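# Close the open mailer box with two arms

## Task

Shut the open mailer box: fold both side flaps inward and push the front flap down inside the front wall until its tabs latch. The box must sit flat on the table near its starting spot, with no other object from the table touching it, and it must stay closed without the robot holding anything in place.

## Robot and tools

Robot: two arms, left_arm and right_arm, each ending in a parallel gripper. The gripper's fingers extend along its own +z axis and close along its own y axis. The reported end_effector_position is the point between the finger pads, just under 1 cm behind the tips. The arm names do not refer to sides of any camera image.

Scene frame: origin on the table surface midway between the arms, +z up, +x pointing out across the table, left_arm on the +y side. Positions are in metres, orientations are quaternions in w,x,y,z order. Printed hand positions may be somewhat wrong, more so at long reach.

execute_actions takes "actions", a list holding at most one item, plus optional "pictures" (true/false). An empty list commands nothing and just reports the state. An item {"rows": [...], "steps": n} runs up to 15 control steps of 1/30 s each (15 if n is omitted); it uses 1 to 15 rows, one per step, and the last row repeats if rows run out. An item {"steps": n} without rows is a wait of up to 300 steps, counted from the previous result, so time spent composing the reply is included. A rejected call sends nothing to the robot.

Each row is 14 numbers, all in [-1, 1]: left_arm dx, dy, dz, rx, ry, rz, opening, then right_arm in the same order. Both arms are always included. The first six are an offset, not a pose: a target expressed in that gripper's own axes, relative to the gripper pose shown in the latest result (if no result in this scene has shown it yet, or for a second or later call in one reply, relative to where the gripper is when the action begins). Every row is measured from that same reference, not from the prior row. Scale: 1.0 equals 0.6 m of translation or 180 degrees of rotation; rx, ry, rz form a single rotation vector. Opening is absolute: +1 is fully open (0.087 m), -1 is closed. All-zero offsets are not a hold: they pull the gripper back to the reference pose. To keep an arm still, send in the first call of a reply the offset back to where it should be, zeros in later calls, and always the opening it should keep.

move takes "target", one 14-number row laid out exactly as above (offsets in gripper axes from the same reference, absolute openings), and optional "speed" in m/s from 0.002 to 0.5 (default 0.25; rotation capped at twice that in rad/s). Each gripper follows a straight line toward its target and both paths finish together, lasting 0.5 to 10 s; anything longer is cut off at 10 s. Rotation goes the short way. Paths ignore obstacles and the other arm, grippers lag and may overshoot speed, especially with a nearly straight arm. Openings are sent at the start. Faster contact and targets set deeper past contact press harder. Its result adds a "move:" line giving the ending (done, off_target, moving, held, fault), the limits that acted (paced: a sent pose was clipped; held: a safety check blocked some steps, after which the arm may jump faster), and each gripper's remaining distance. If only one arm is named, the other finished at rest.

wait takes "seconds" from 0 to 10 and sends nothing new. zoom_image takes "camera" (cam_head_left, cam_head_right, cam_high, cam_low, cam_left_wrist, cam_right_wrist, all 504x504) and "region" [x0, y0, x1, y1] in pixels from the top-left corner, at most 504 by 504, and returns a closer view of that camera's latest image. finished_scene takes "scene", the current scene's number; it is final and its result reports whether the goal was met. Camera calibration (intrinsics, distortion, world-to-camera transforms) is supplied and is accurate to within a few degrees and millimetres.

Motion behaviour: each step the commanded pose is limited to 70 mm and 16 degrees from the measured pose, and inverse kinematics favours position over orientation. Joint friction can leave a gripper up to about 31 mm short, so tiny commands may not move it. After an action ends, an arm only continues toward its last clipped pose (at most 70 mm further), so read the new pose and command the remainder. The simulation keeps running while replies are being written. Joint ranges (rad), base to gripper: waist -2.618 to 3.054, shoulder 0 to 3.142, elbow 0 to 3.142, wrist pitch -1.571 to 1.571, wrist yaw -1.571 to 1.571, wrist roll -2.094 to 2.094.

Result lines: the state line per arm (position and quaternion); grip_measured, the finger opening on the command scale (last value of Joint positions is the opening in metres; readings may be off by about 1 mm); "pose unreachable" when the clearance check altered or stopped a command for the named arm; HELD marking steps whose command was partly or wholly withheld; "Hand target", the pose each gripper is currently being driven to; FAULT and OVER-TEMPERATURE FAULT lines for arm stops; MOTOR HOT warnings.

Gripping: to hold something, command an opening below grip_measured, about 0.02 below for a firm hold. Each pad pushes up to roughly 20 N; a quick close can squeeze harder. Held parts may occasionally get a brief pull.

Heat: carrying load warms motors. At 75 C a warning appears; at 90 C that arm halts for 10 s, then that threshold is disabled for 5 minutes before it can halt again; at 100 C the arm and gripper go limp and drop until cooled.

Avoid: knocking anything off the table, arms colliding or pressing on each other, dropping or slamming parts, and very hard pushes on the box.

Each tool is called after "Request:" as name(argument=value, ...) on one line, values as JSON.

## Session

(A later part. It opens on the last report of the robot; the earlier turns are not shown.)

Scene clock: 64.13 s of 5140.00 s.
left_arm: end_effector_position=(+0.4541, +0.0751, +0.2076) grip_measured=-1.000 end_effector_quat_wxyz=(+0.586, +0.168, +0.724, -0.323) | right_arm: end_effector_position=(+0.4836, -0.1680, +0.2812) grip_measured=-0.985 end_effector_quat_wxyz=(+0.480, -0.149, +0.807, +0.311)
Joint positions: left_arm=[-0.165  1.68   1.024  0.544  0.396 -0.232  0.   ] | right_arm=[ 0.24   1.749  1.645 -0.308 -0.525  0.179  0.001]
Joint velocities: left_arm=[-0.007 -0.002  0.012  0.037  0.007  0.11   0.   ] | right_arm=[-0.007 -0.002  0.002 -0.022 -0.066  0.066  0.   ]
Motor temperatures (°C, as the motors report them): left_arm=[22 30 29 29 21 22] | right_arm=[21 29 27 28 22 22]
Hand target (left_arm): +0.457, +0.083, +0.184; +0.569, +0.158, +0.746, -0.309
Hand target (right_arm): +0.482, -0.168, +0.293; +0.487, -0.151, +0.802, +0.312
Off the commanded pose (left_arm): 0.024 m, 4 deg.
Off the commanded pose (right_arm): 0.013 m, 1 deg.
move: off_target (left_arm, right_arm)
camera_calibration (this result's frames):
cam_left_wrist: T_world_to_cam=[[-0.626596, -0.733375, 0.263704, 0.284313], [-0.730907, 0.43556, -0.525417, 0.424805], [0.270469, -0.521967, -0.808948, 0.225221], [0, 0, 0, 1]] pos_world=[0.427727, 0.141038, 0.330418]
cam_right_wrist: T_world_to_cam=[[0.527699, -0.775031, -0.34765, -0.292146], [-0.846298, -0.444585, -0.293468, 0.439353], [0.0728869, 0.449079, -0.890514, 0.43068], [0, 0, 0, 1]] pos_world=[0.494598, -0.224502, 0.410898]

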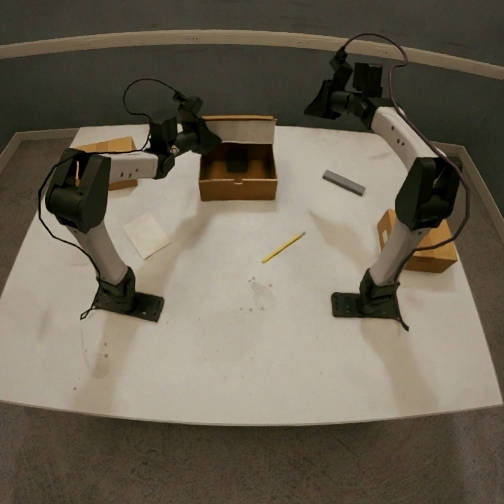

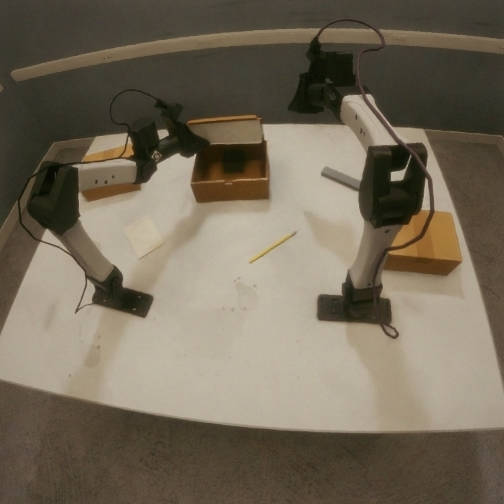

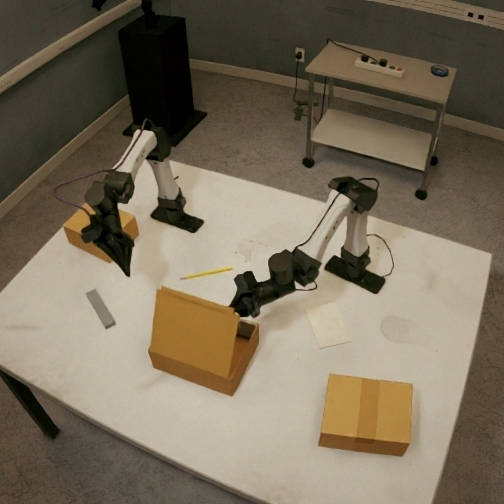

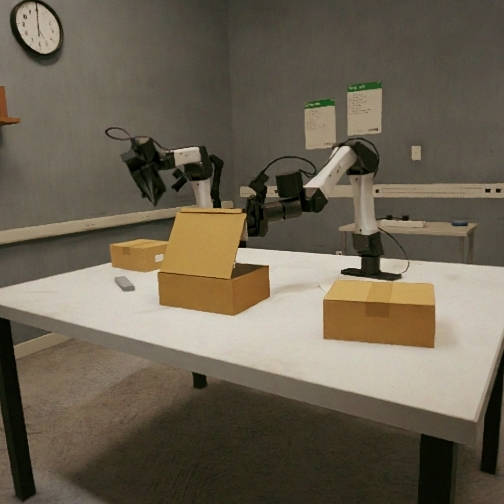

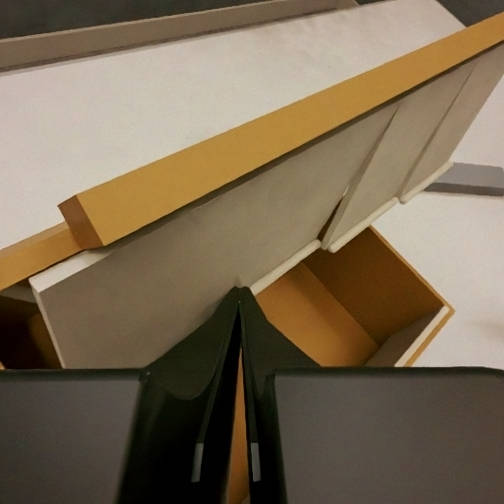

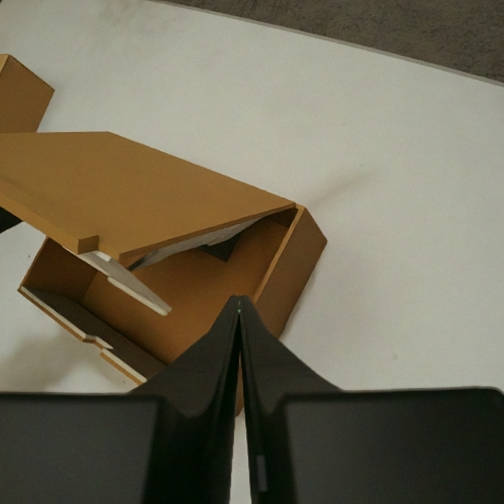

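Request:
move(target=[0.035,-0.083,-0.099,0,0,0,-1, 0,0.22,0.18,0,0,0,-1], speed=0.2)

Request:
move(target=[0,0,0,0,0,0,-1, 0.19,-0.06,0.05,0,0,0,-1], speed=0.08)

Scene clock: 68.37 s of 5140.00 s.
left_arm: end_effector_position=(+0.3805, +0.0743, +0.2218) grip_measured=-1.000 end_effector_quat_wxyz=(+0.600, +0.169, +0.712, -0.324) | right_arm: end_effector_position=(+0.4846, +0.0025, +0.2919) grip_measured=-0.985 end_effector_quat_wxyz=(+0.480, -0.158, +0.804, +0.312)
Joint positions: left_arm=[-0.253  1.399  0.777  0.549  0.307 -0.24   0.   ] | right_arm=[ 0.617  2.034  2.053 -0.378 -0.187  0.314  0.001]
Joint velocities: left_arm=[-0.007  0.007 -0.002  0.022 -0.007 -0.051  0.   ] | right_arm=[-0.022 -0.007 -0.007  0.007 -0.022 -0.022 -0.001]
Motor temperatures (°C, as the motors report them): left_arm=[22 30 29 30 21 22] | right_arm=[21 29 28 28 22 22]
Hand target (left_arm): +0.374, +0.074, +0.209; +0.586, +0.167, +0.723, -0.324
Hand target (right_arm): +0.489, +0.001, +0.293; +0.480, -0.150, +0.807, +0.310
Off the commanded pose (left_arm): 0.016 m, 2 deg.
Off the commanded pose (right_arm): 0.001 m, 1 deg.
move: off_target (left_arm)
camera_calibration (this result's frames):
cam_left_wrist: T_world_to_cam=[[-0.634333, -0.731032, 0.251424, 0.239455], [-0.713042, 0.427633, -0.555609, 0.37925], [0.29865, -0.531717, -0.792518, 0.242556], [0, 0, 0, 1]] pos_world=[0.349876, 0.141841, 0.34274]
cam_right_wrist: T_world_to_cam=[[0.542934, -0.768511, -0.338546, -0.166975], [-0.836577, -0.459817, -0.297839, 0.515763], [0.0732229, 0.444927, -0.892568, 0.363971], [0, 0, 0, 1]] pos_world=[0.495481, -0.0531066, 0.421954]

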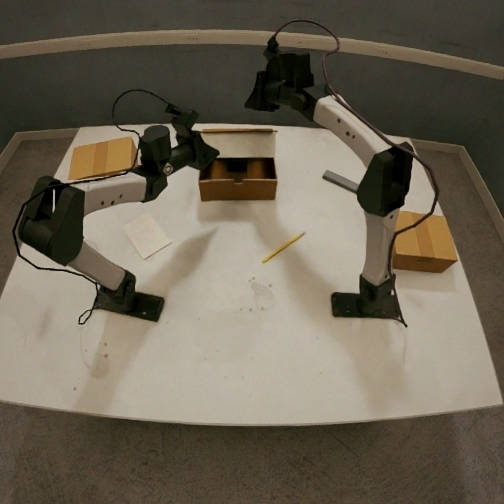

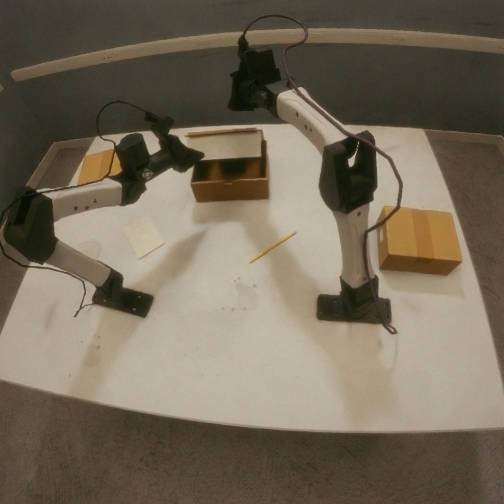

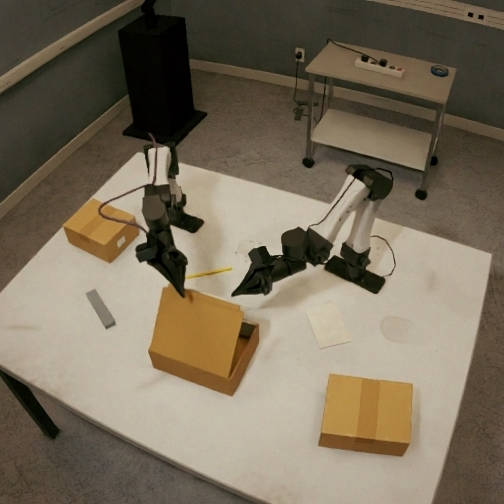

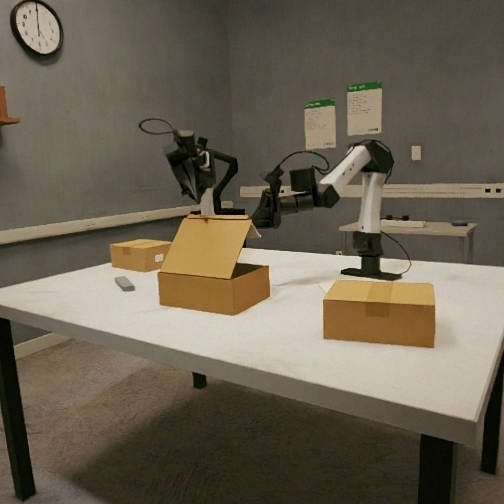

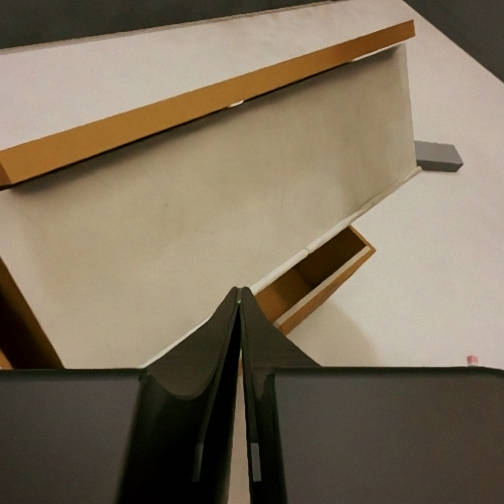

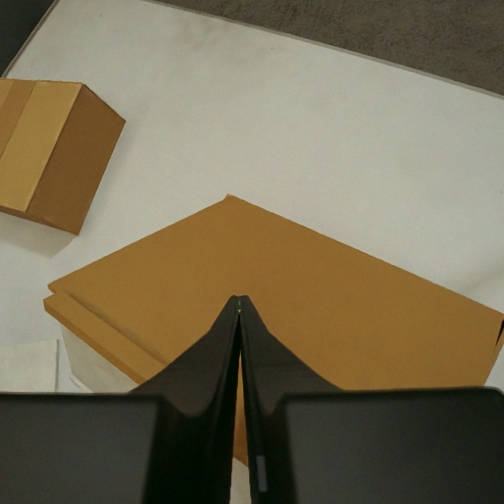

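Scene clock: 70.47 s of 5140.00 s.
left_arm: end_effector_position=(+0.3805, +0.0743, +0.2218) grip_measured=-1.000 end_effector_quat_wxyz=(+0.600, +0.169, +0.712, -0.324) | right_arm: end_effector_position=(+0.4713, -0.0015, +0.1617) grip_measured=-0.985 end_effector_quat_wxyz=(+0.471, -0.159, +0.812, +0.307)
Joint positions: left_arm=[-0.253  1.399  0.777  0.549  0.307 -0.24   0.   ] | right_arm=[ 0.626  1.991  1.492  0.116 -0.178  0.314  0.001]
Joint velocities: left_arm=[-0.007 -0.002  0.007 -0.066 -0.066 -0.022  0.   ] | right_arm=[-0.012 -0.012  0.002  0.022  0.037  0.037 -0.   ]
Motor temperatures (°C, as the motors report them): left_arm=[22 30 29 30 21 22] | right_arm=[21 30 28 29 22 22]
Hand target (left_arm): +0.381, +0.074, +0.222; +0.600, +0.169, +0.712, -0.324
Hand target (right_arm): +0.468, +0.001, +0.170; +0.480, -0.158, +0.805, +0.312
Off the commanded pose (left_arm): 0.000 m, 0 deg.
Off the commanded pose (right_arm): 0.008 m, 1 deg.
move: done
camera_calibration (this result's frames):
cam_left_wrist: T_world_to_cam=[[-0.634333, -0.731032, 0.251424, 0.239455], [-0.713042, 0.427633, -0.555609, 0.37925], [0.29865, -0.531717, -0.792518, 0.242556], [0, 0, 0, 1]] pos_world=[0.349876, 0.141841, 0.34274]
cam_right_wrist: T_world_to_cam=[[0.537039, -0.773583, -0.336391, -0.204476], [-0.841754, -0.465377, -0.273631, 0.462555], [0.0551271, 0.430109, -0.901092, 0.260371], [0, 0, 0, 1]] pos_world=[0.484816, -0.054905, 0.292404]

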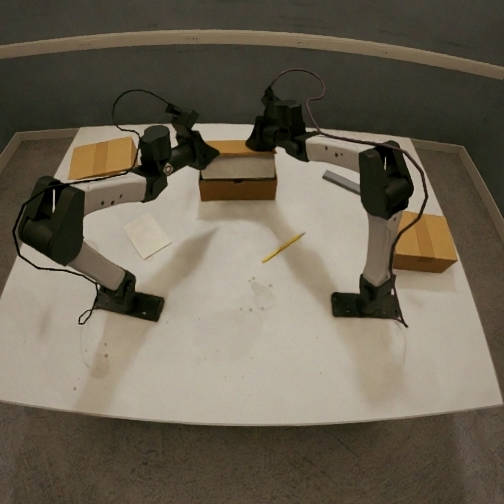

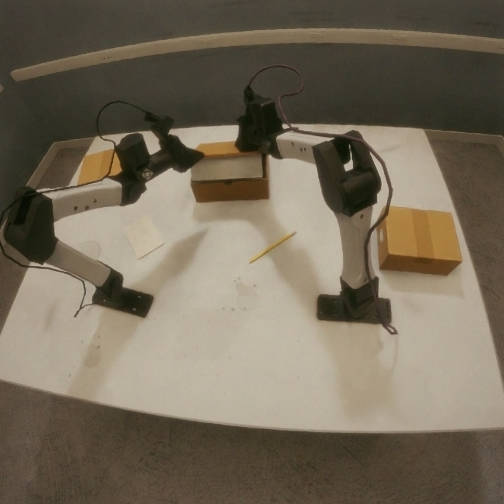

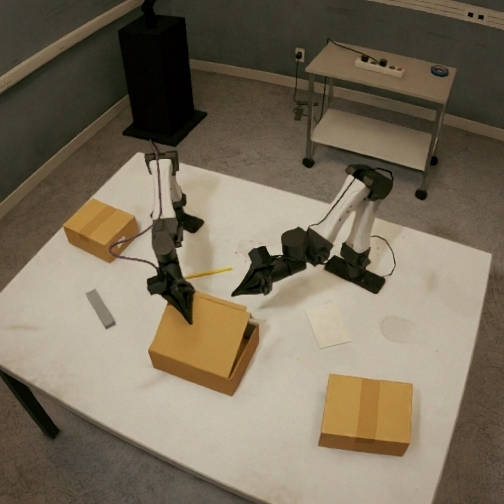

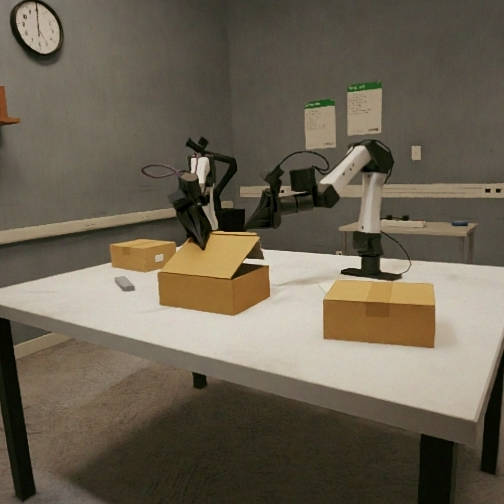

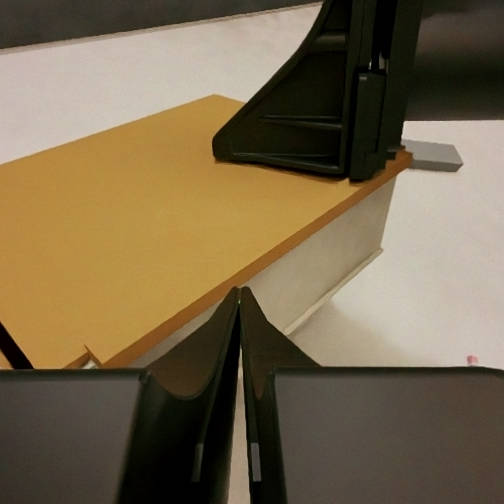

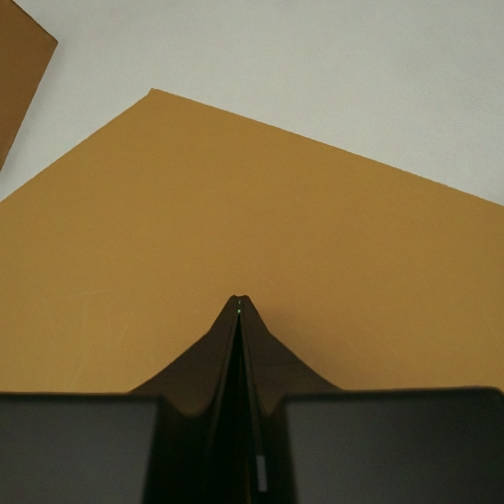

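Request:
move(target=[0.175,0,-0.038,0,0,0,-1, 0,0,0,0,0,0,-1], speed=0.15)

Request:
move(target=[-0.033,0.095,0.112,0,0,0,-1, 0,0,0,0,0,0,-1], speed=0.08)

Scene clock: 75.23 s of 5140.00 s.
left_arm: end_effector_position=(+0.3449, +0.0727, +0.1355) grip_measured=-1.000 end_effector_quat_wxyz=(+0.612, +0.169, +0.701, -0.325) | right_arm: end_effector_position=(+0.4715, -0.0014, +0.1620) grip_measured=-0.985 end_effector_quat_wxyz=(+0.471, -0.159, +0.811, +0.308)
Joint positions: left_arm=[-0.32   1.539  0.436  1.061  0.237 -0.242  0.   ] | right_arm=[ 0.626  1.991  1.492  0.117 -0.178  0.314  0.001]
Joint velocities: left_arm=[ 0.012  0.007 -0.002  0.051  0.037  0.051  0.   ] | right_arm=[-0.002  0.002  0.002  0.095 -0.007 -0.037 -0.   ]
Motor temperatures (°C, as the motors report them): left_arm=[22 30 29 30 21 22] | right_arm=[21 31 28 29 22 22]
Hand target (left_arm): +0.339, +0.072, +0.122; +0.600, +0.168, +0.712, -0.325
Hand target (right_arm): +0.471, -0.002, +0.162; +0.470, -0.159, +0.812, +0.307
Off the commanded pose (left_arm): 0.014 m, 2 deg.
Off the commanded pose (right_arm): 0.000 m, 0 deg.
After step 90, 0.30 s passed at rest.
move: off_target (left_arm)
camera_calibration (this result's frames):
cam_left_wrist: T_world_to_cam=[[-0.639316, -0.730044, 0.241476, 0.240288], [-0.697698, 0.41872, -0.581283, 0.305427], [0.323252, -0.540101, -0.777045, 0.173974], [0, 0, 0, 1]] pos_world=[0.310479, 0.141495, 0.254701]
cam_right_wrist: T_world_to_cam=[[0.537468, -0.773301, -0.336354, -0.20458], [-0.841404, -0.465148, -0.275094, 0.462903], [0.0562764, 0.430864, -0.900661, 0.259997], [0, 0, 0, 1]] pos_world=[0.484812, -0.0549072, 0.292699]

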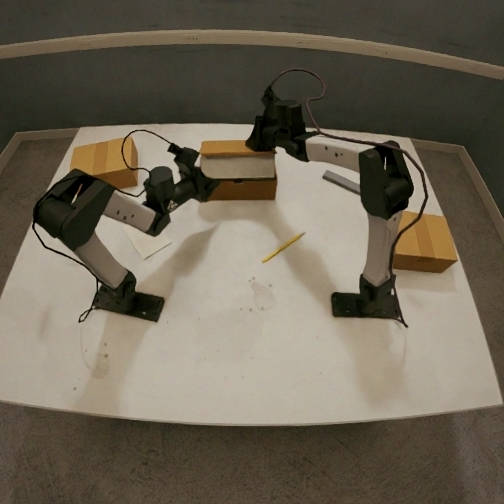

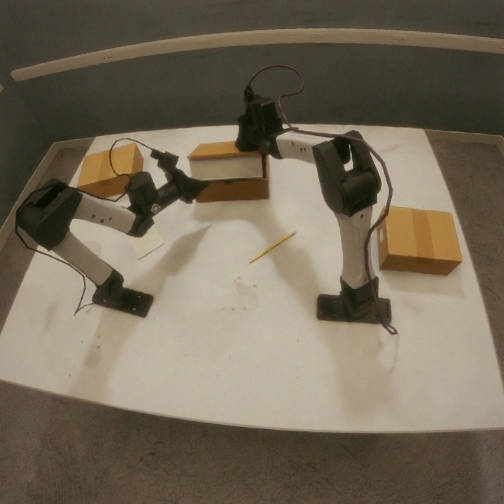

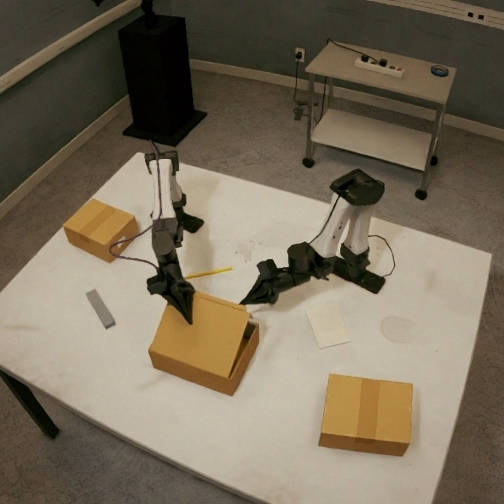

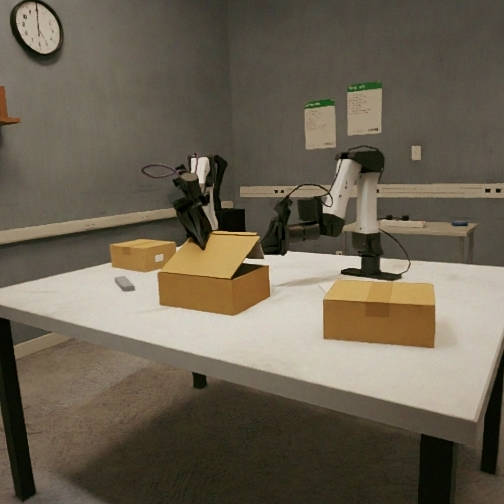

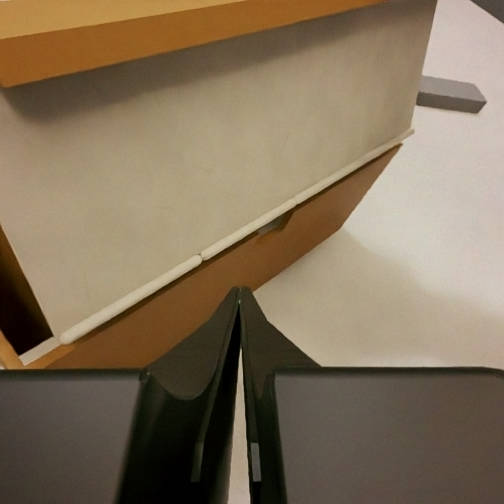

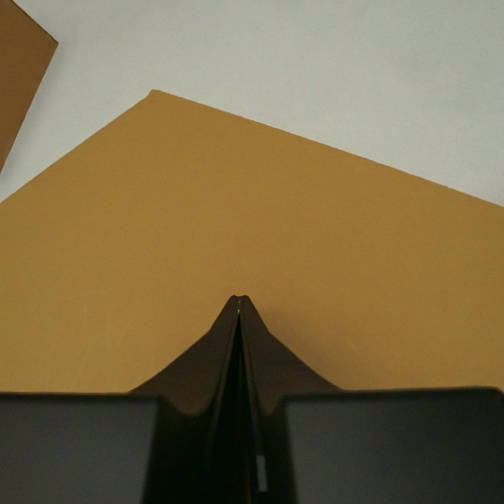

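Scene clock: 76.67 s of 5140.00 s.
left_arm: end_effector_position=(+0.4292, +0.0739, +0.1404) grip_measured=-1.000 end_effector_quat_wxyz=(+0.618, +0.169, +0.695, -0.327) | right_arm: end_effector_position=(+0.4717, -0.0013, +0.1624) grip_measured=-0.985 end_effector_quat_wxyz=(+0.472, -0.159, +0.811, +0.308)
Joint positions: left_arm=[-0.194  1.796  0.738  1.032  0.363 -0.238  0.   ] | right_arm=[ 0.626  1.991  1.492  0.119 -0.178  0.314  0.001]
Joint velocities: left_arm=[ 0.017  0.027 -0.002 -0.037  0.037  0.037  0.   ] | right_arm=[-0.007 -0.017  0.012 -0.022  0.066  0.037 -0.001]
Motor temperatures (°C, as the motors report them): left_arm=[22 30 29 30 21 22] | right_arm=[21 31 28 29 22 22]
Hand target (left_arm): +0.435, +0.075, +0.136; +0.612, +0.170, +0.701, -0.324
Hand target (right_arm): +0.471, -0.001, +0.162; +0.471, -0.159, +0.811, +0.308
Off the commanded pose (left_arm): 0.007 m, 1 deg.
Off the commanded pose (right_arm): 0.000 m, 0 deg.
move: done
camera_calibration (this result's frames):
cam_left_wrist: T_world_to_cam=[[-0.643441, -0.727683, 0.237617, 0.29606], [-0.688681, 0.414752, -0.594726, 0.364956], [0.334219, -0.546313, -0.76801, 0.145677], [0, 0, 0, 1]] pos_world=[0.393148, 0.143657, 0.258582]
cam_right_wrist: T_world_to_cam=[[0.538004, -0.772949, -0.336305, -0.204711], [-0.840964, -0.464859, -0.276922, 0.463337], [0.0577122, 0.431806, -0.900118, 0.259528], [0, 0, 0, 1]] pos_world=[0.484807, -0.0549104, 0.293069]

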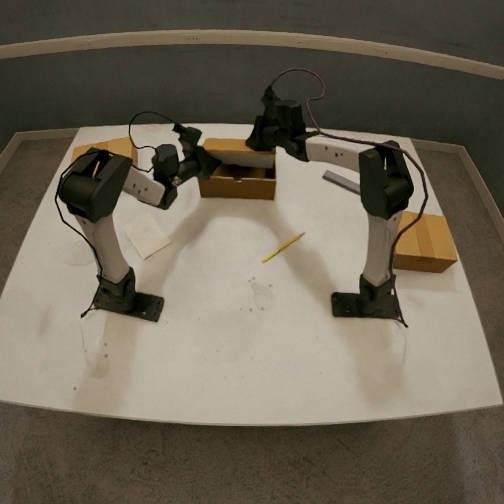

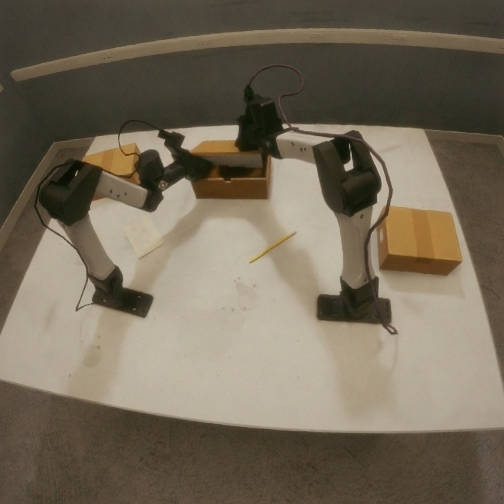

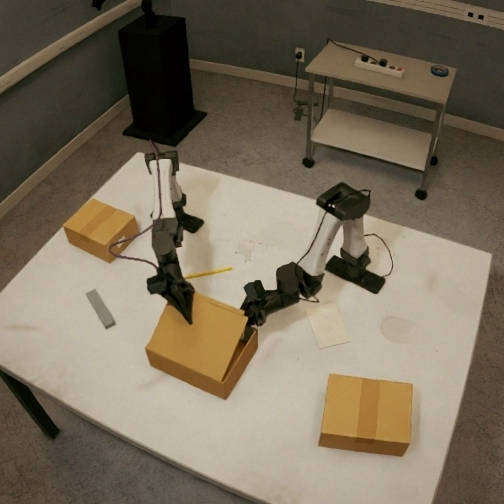

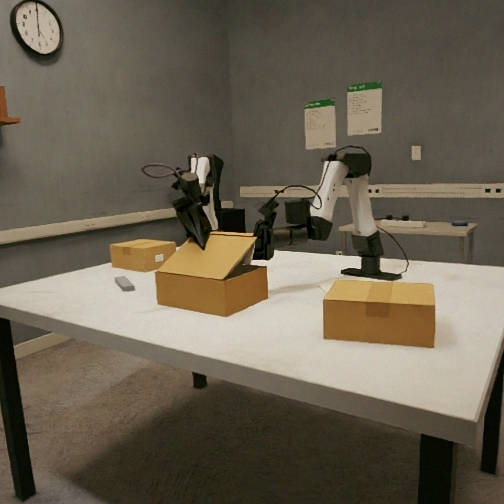

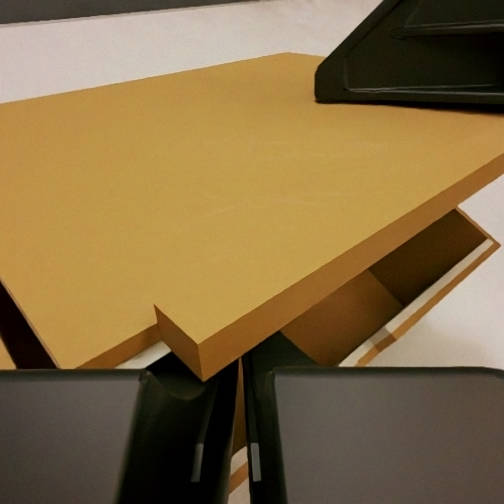

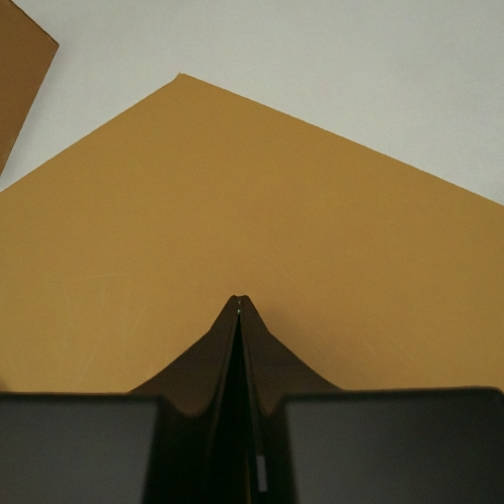

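Request:
move(target=[0.03,-0.06,-0.075,0,0,0,-1, 0.058,-0.023,0.024,0,0,0,-1], speed=0.04)

Scene clock: 80.10 s of 5140.00 s.
left_arm: end_effector_position=(+0.3758, +0.0738, +0.1380) grip_measured=-1.000 end_effector_quat_wxyz=(+0.621, +0.170, +0.692, -0.326) | right_arm: end_effector_position=(+0.4758, +0.0014, +0.1524) grip_measured=-0.985 end_effector_quat_wxyz=(+0.495, -0.159, +0.793, +0.317)
Joint positions: left_arm=[-0.264  1.649  0.531  1.101  0.292 -0.238  0.   ] | right_arm=[ 0.626  2.009  1.422  0.268 -0.178  0.314  0.001]
Joint velocities: left_arm=[ 0.002 -0.012 -0.007 -0.037  0.022 -0.022  0.   ] | right_arm=[ 0.012  0.007  0.007 -0.007 -0.007 -0.007 -0.   ]
Motor temperatures (°C, as the motors report them): left_arm=[22 30 30 30 21 22] | right_arm=[21 31 28 29 22 22]
Hand target (left_arm): +0.369, +0.073, +0.134; +0.617, +0.169, +0.695, -0.328
Hand target (right_arm): +0.471, -0.001, +0.123; +0.472, -0.159, +0.811, +0.308
Off the commanded pose (left_arm): 0.008 m, 1 deg.
Off the commanded pose (right_arm): 0.031 m, 3 deg.
move: off_target (right_arm)
camera_calibration (this result's frames):
cam_left_wrist: T_world_to_cam=[[-0.644643, -0.728037, 0.233234, 0.263311], [-0.684019, 0.413048, -0.601257, 0.325994], [0.3414, -0.547132, -0.764259, 0.158448], [0, 0, 0, 1]] pos_world=[0.338633, 0.143741, 0.255689]
cam_right_wrist: T_world_to_cam=[[0.555008, -0.761789, -0.33413, -0.216649], [-0.825457, -0.454682, -0.334492, 0.466649], [0.10289, 0.461456, -0.881177, 0.224672], [0, 0, 0, 1]] pos_world=[0.482324, -0.0565402, 0.281678]

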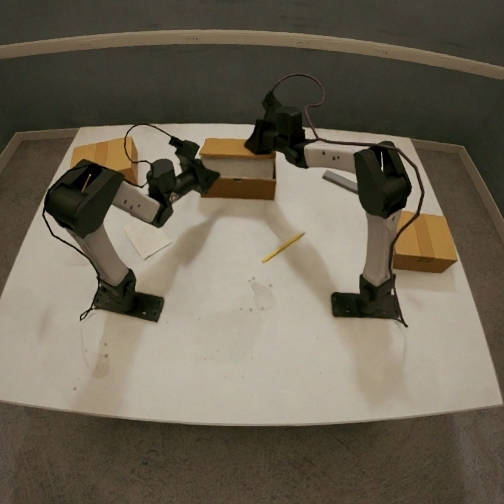

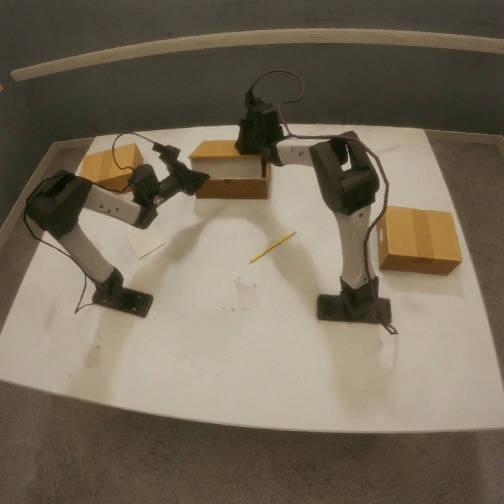

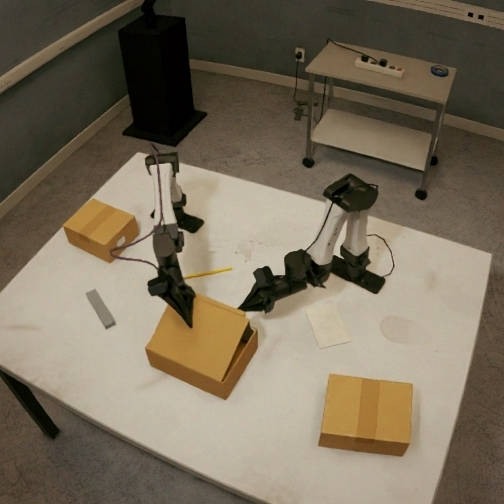

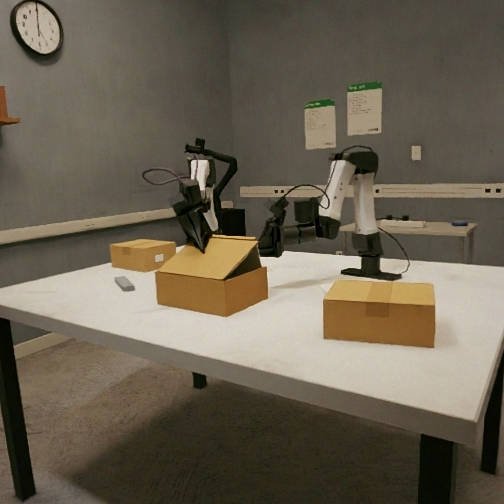

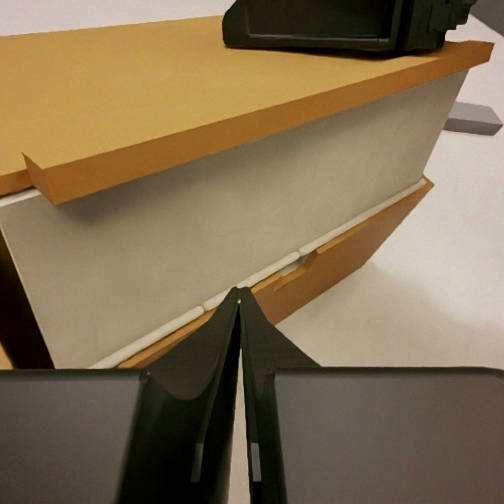

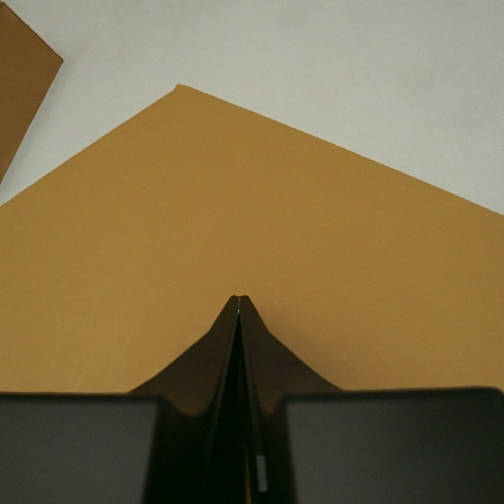

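Request:
move(target=[0.015,0.048,0.05,0,0,0,-1, 0,0,0,0,0,0,-1], speed=0.05)

Request:
move(target=[0,0,0,0,0,0,-1, 0.08,-0.03,0.03,0,0,0,-1], speed=0.05)

Scene clock: 82.87 s of 5140.00 s.
left_arm: end_effector_position=(+0.4080, +0.0711, +0.1235) grip_measured=-1.000 end_effector_quat_wxyz=(+0.620, +0.173, +0.691, -0.330) | right_arm: end_effector_position=(+0.4760, +0.0015, +0.1525) grip_measured=-0.985 end_effector_quat_wxyz=(+0.495, -0.159, +0.793, +0.317)
Joint positions: left_arm=[-0.222  1.81   0.637  1.158  0.344 -0.238  0.   ] | right_arm=[ 0.626  2.009  1.421  0.27  -0.178  0.314  0.001]
Joint velocities: left_arm=[ 0.002  0.007  0.017 -0.007 -0.022 -0.081  0.   ] | right_arm=[-0.017  0.007  0.007 -0.007 -0.022 -0.051  0.002]
Motor temperatures (°C, as the motors report them): left_arm=[22 30 29 31 21 22] | right_arm=[21 31 28 29 22 22]
Hand target (left_arm): +0.415, +0.074, +0.121; +0.621, +0.170, +0.692, -0.326
Hand target (right_arm): +0.476, +0.001, +0.152; +0.495, -0.159, +0.793, +0.317
Off the commanded pose (left_arm): 0.008 m, 1 deg.
Off the commanded pose (right_arm): 0.000 m, 0 deg.
move: done
camera_calibration (this result's frames):
cam_left_wrist: T_world_to_cam=[[-0.652512, -0.72097, 0.233301, 0.288177], [-0.678673, 0.419053, -0.603157, 0.338048], [0.337092, -0.551902, -0.76274, 0.136833], [0, 0, 0, 1]] pos_world=[0.371338, 0.141626, 0.241032]
cam_right_wrist: T_world_to_cam=[[0.555434, -0.76151, -0.334059, -0.216835], [-0.82503, -0.454401, -0.335926, 0.466889], [0.104014, 0.462193, -0.880658, 0.224088], [0, 0, 0, 1]] pos_world=[0.482326, -0.0565388, 0.281749]

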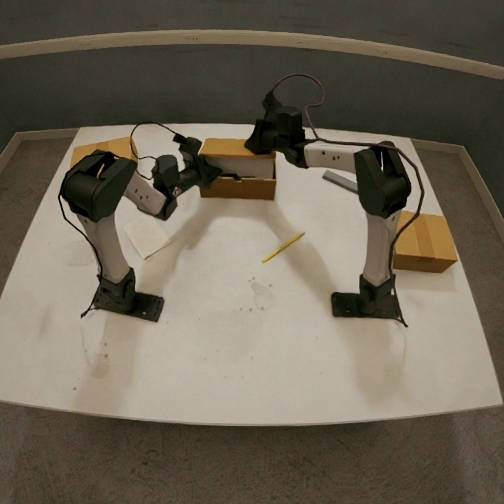

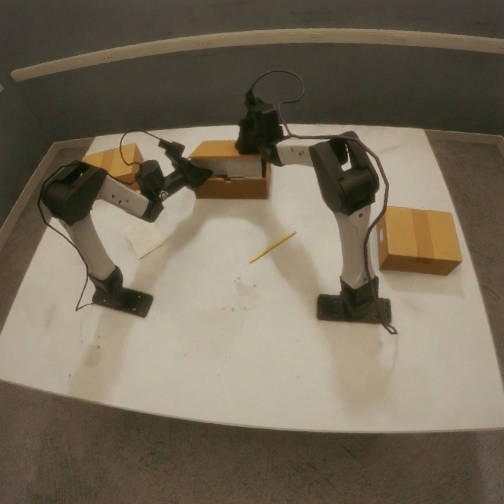

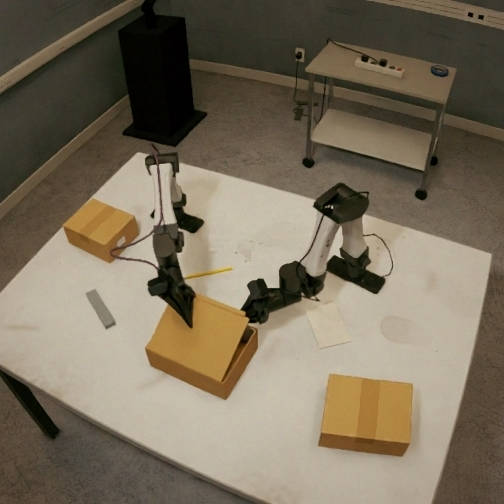

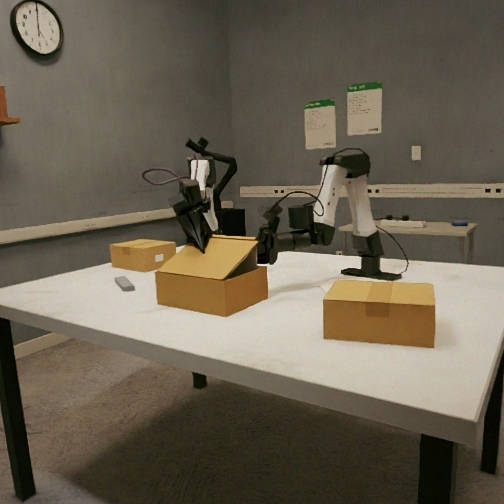

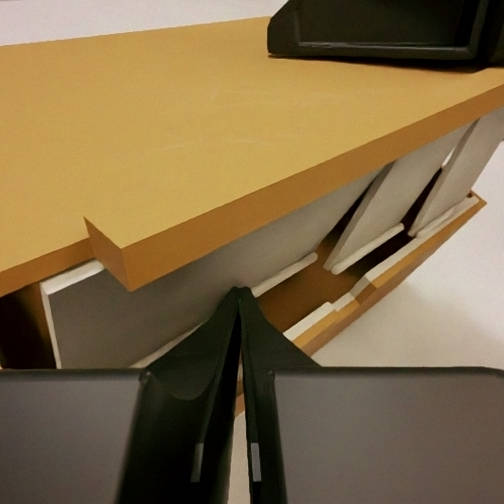

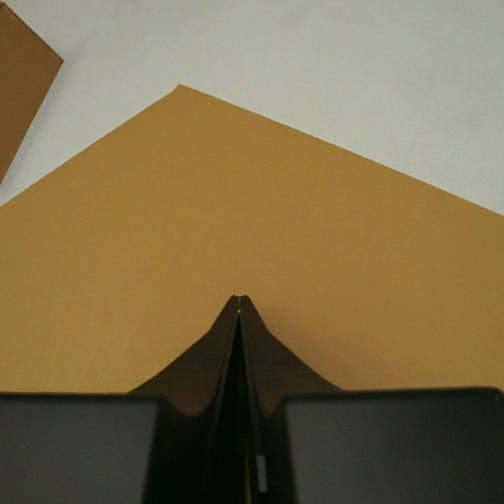

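Scene clock: 84.27 s of 5140.00 s.
left_arm: end_effector_position=(+0.4074, +0.0710, +0.1220) grip_measured=-1.000 end_effector_quat_wxyz=(+0.617, +0.174, +0.693, -0.330) | right_arm: end_effector_position=(+0.4841, +0.0068, +0.1392) grip_measured=-0.985 end_effector_quat_wxyz=(+0.529, -0.159, +0.766, +0.330)
Joint positions: left_arm=[-0.222  1.81   0.637  1.151  0.347 -0.238  0.   ] | right_arm=[ 0.626  2.06   1.354  0.478 -0.177  0.314  0.001]
Joint velocities: left_arm=[-0.017 -0.017  0.002 -0.051 -0.051  0.022  0.   ] | right_arm=[-0.022 -0.007  0.007  0.022  0.022 -0.007  0.001]
Motor temperatures (°C, as the motors report them): left_arm=[22 30 29 31 21 22] | right_arm=[21 31 28 29 22 22]
Hand target (left_arm): +0.408, +0.071, +0.124; +0.620, +0.173, +0.691, -0.330
Hand target (right_arm): +0.475, +0.003, +0.100; +0.496, -0.159, +0.793, +0.317
Off the commanded pose (left_arm): 0.002 m, 0 deg.
Off the commanded pose (right_arm): 0.042 m, 5 deg.
move: off_target (right_arm)
camera_calibration (this result's frames):
cam_left_wrist: T_world_to_cam=[[-0.652752, -0.720046, 0.235475, 0.287813], [-0.681321, 0.422069, -0.598046, 0.337068], [0.331234, -0.55081, -0.766089, 0.138482], [0, 0, 0, 1]] pos_world=[0.371652, 0.14125, 0.239899]
cam_right_wrist: T_world_to_cam=[[0.58002, -0.745442, -0.32847, -0.234567], [-0.796876, -0.435565, -0.418655, 0.469214], [0.169013, 0.504579, -0.846661, 0.17266], [0, 0, 0, 1]] pos_world=[0.480777, -0.0576035, 0.265575]

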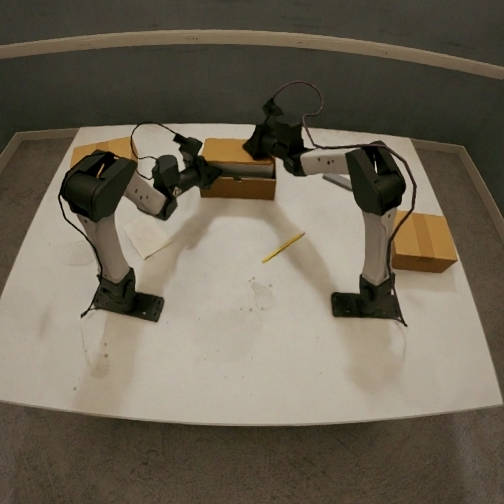

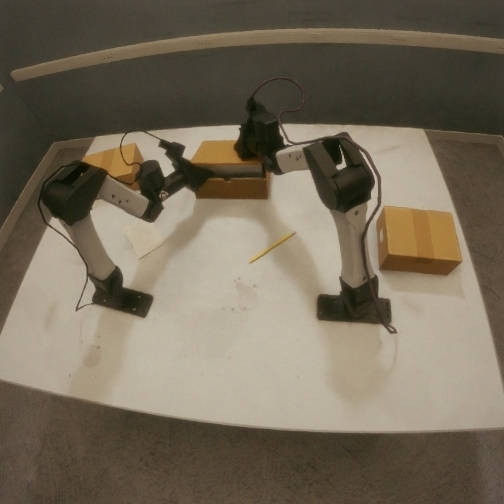

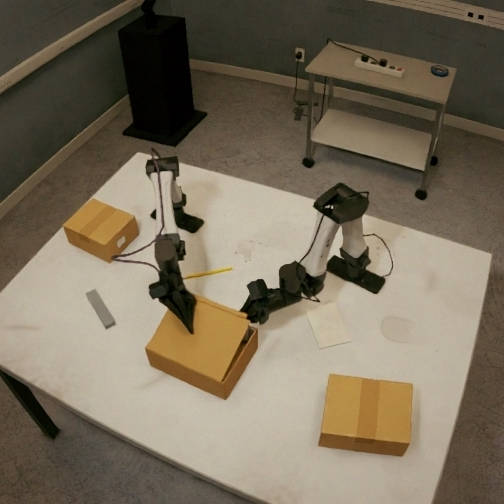

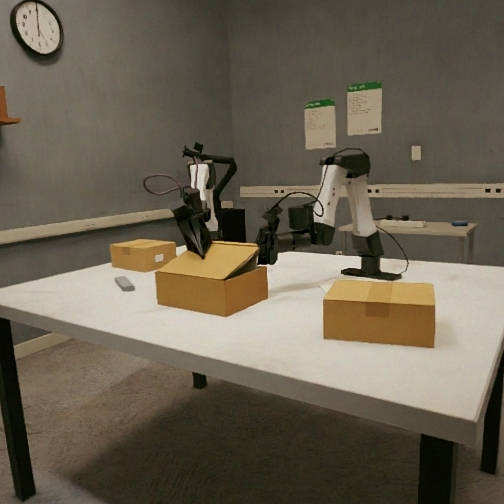

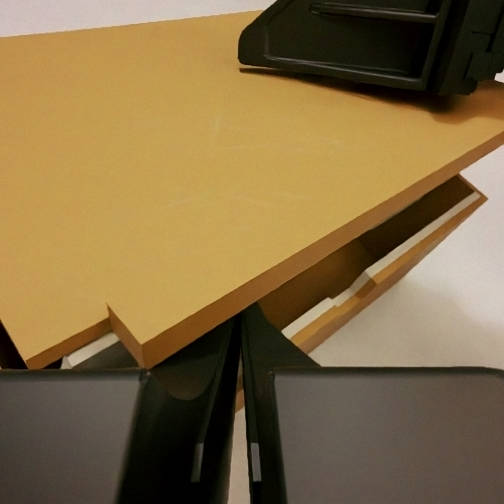

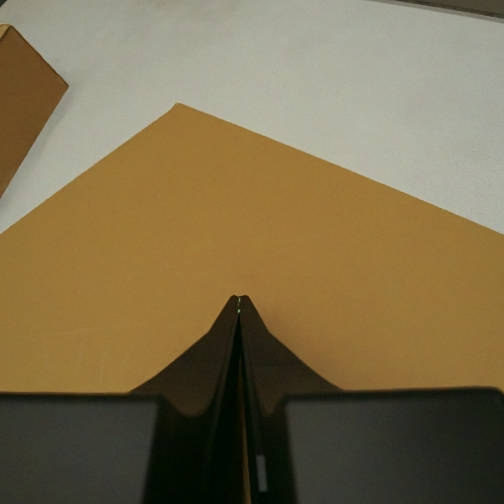

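Withdraw left while right keeps pressing.

Request:
move(target=[0.02,-0.065,-0.075,0,0,0,-1, 0.09,-0.03,0.02,0,0,0,-1], speed=0.05)

Scene clock: 87.00 s of 5140.00 s.
left_arm: end_effector_position=(+0.3532, +0.0698, +0.1257) grip_measured=-1.000 end_effector_quat_wxyz=(+0.621, +0.174, +0.690, -0.330) | right_arm: end_effector_position=(+0.4882, +0.0096, +0.1112) grip_measured=-0.985 end_effector_quat_wxyz=(+0.550, -0.158, +0.747, +0.339)
Joint positions: left_arm=[-0.307  1.648  0.441  1.194  0.261 -0.238  0.   ] | right_arm=[ 0.626  2.141  1.292  0.681 -0.178  0.314  0.001]
Joint velocities: left_arm=[ 0.002 -0.017  0.017  0.066  0.007 -0.066  0.   ] | right_arm=[-0.007  0.017 -0.007  0.095 -0.007 -0.037 -0.001]
Motor temperatures (°C, as the motors report them): left_arm=[22 30 29 31 21 22] | right_arm=[21 31 28 29 22 22]
Hand target (left_arm): +0.347, +0.070, +0.122; +0.617, +0.173, +0.693, -0.331
Hand target (right_arm): +0.481, +0.008, +0.082; +0.528, -0.159, +0.766, +0.330
Off the commanded pose (left_arm): 0.008 m, 1 deg.
Off the commanded pose (right_arm): 0.031 m, 3 deg.
move: off_target (right_arm)
camera_calibration (this result's frames):
cam_left_wrist: T_world_to_cam=[[-0.654211, -0.719986, 0.231575, 0.251699], [-0.676485, 0.42014, -0.604855, 0.302156], [0.338194, -0.55236, -0.761921, 0.155766], [0, 0, 0, 1]] pos_world=[0.316389, 0.140311, 0.243155]
cam_right_wrist: T_world_to_cam=[[0.596505, -0.734555, -0.323435, -0.252811], [-0.774578, -0.42129, -0.471746, 0.456927], [0.210264, 0.531924, -0.820272, 0.12345], [0, 0, 0, 1]] pos_world=[0.478772, -0.0588715, 0.235048]

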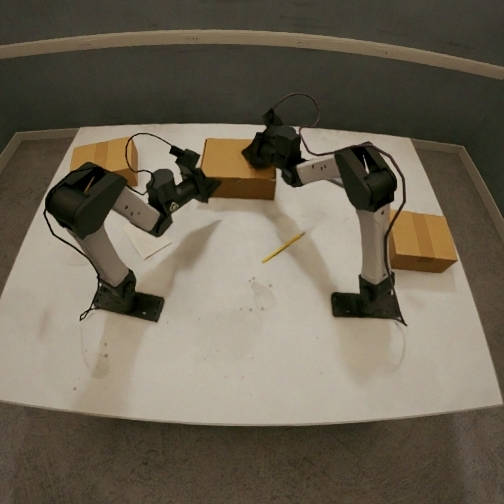

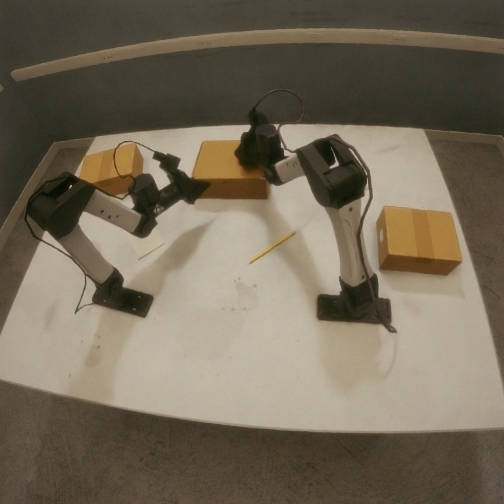

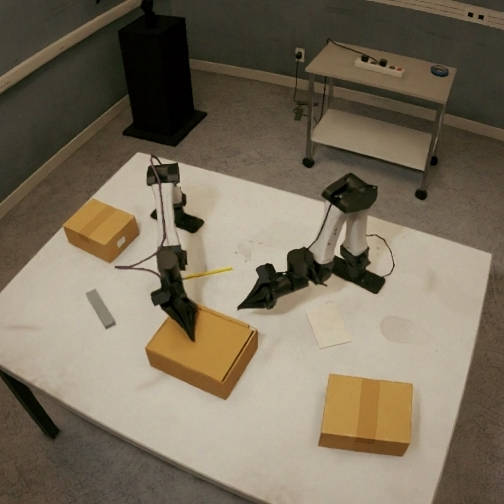

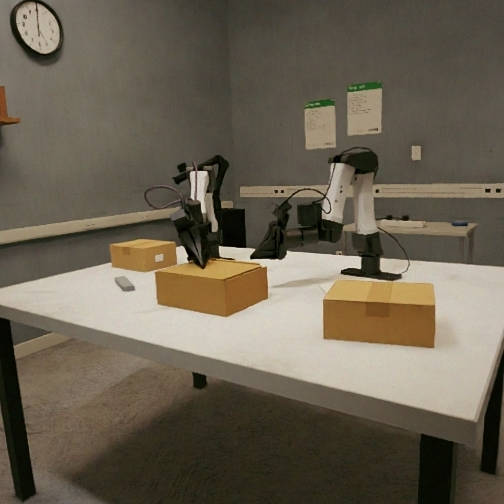

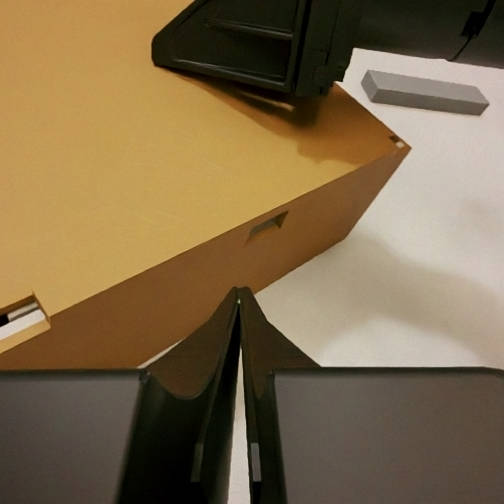

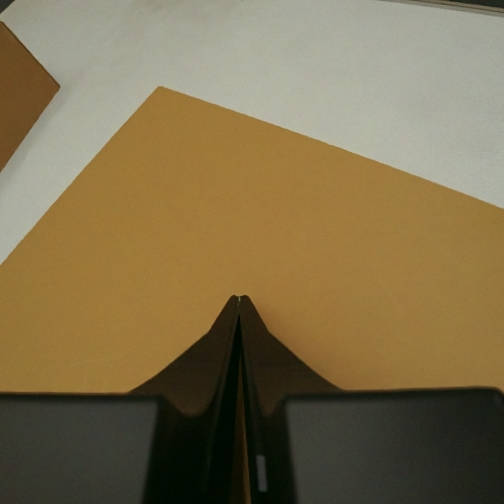

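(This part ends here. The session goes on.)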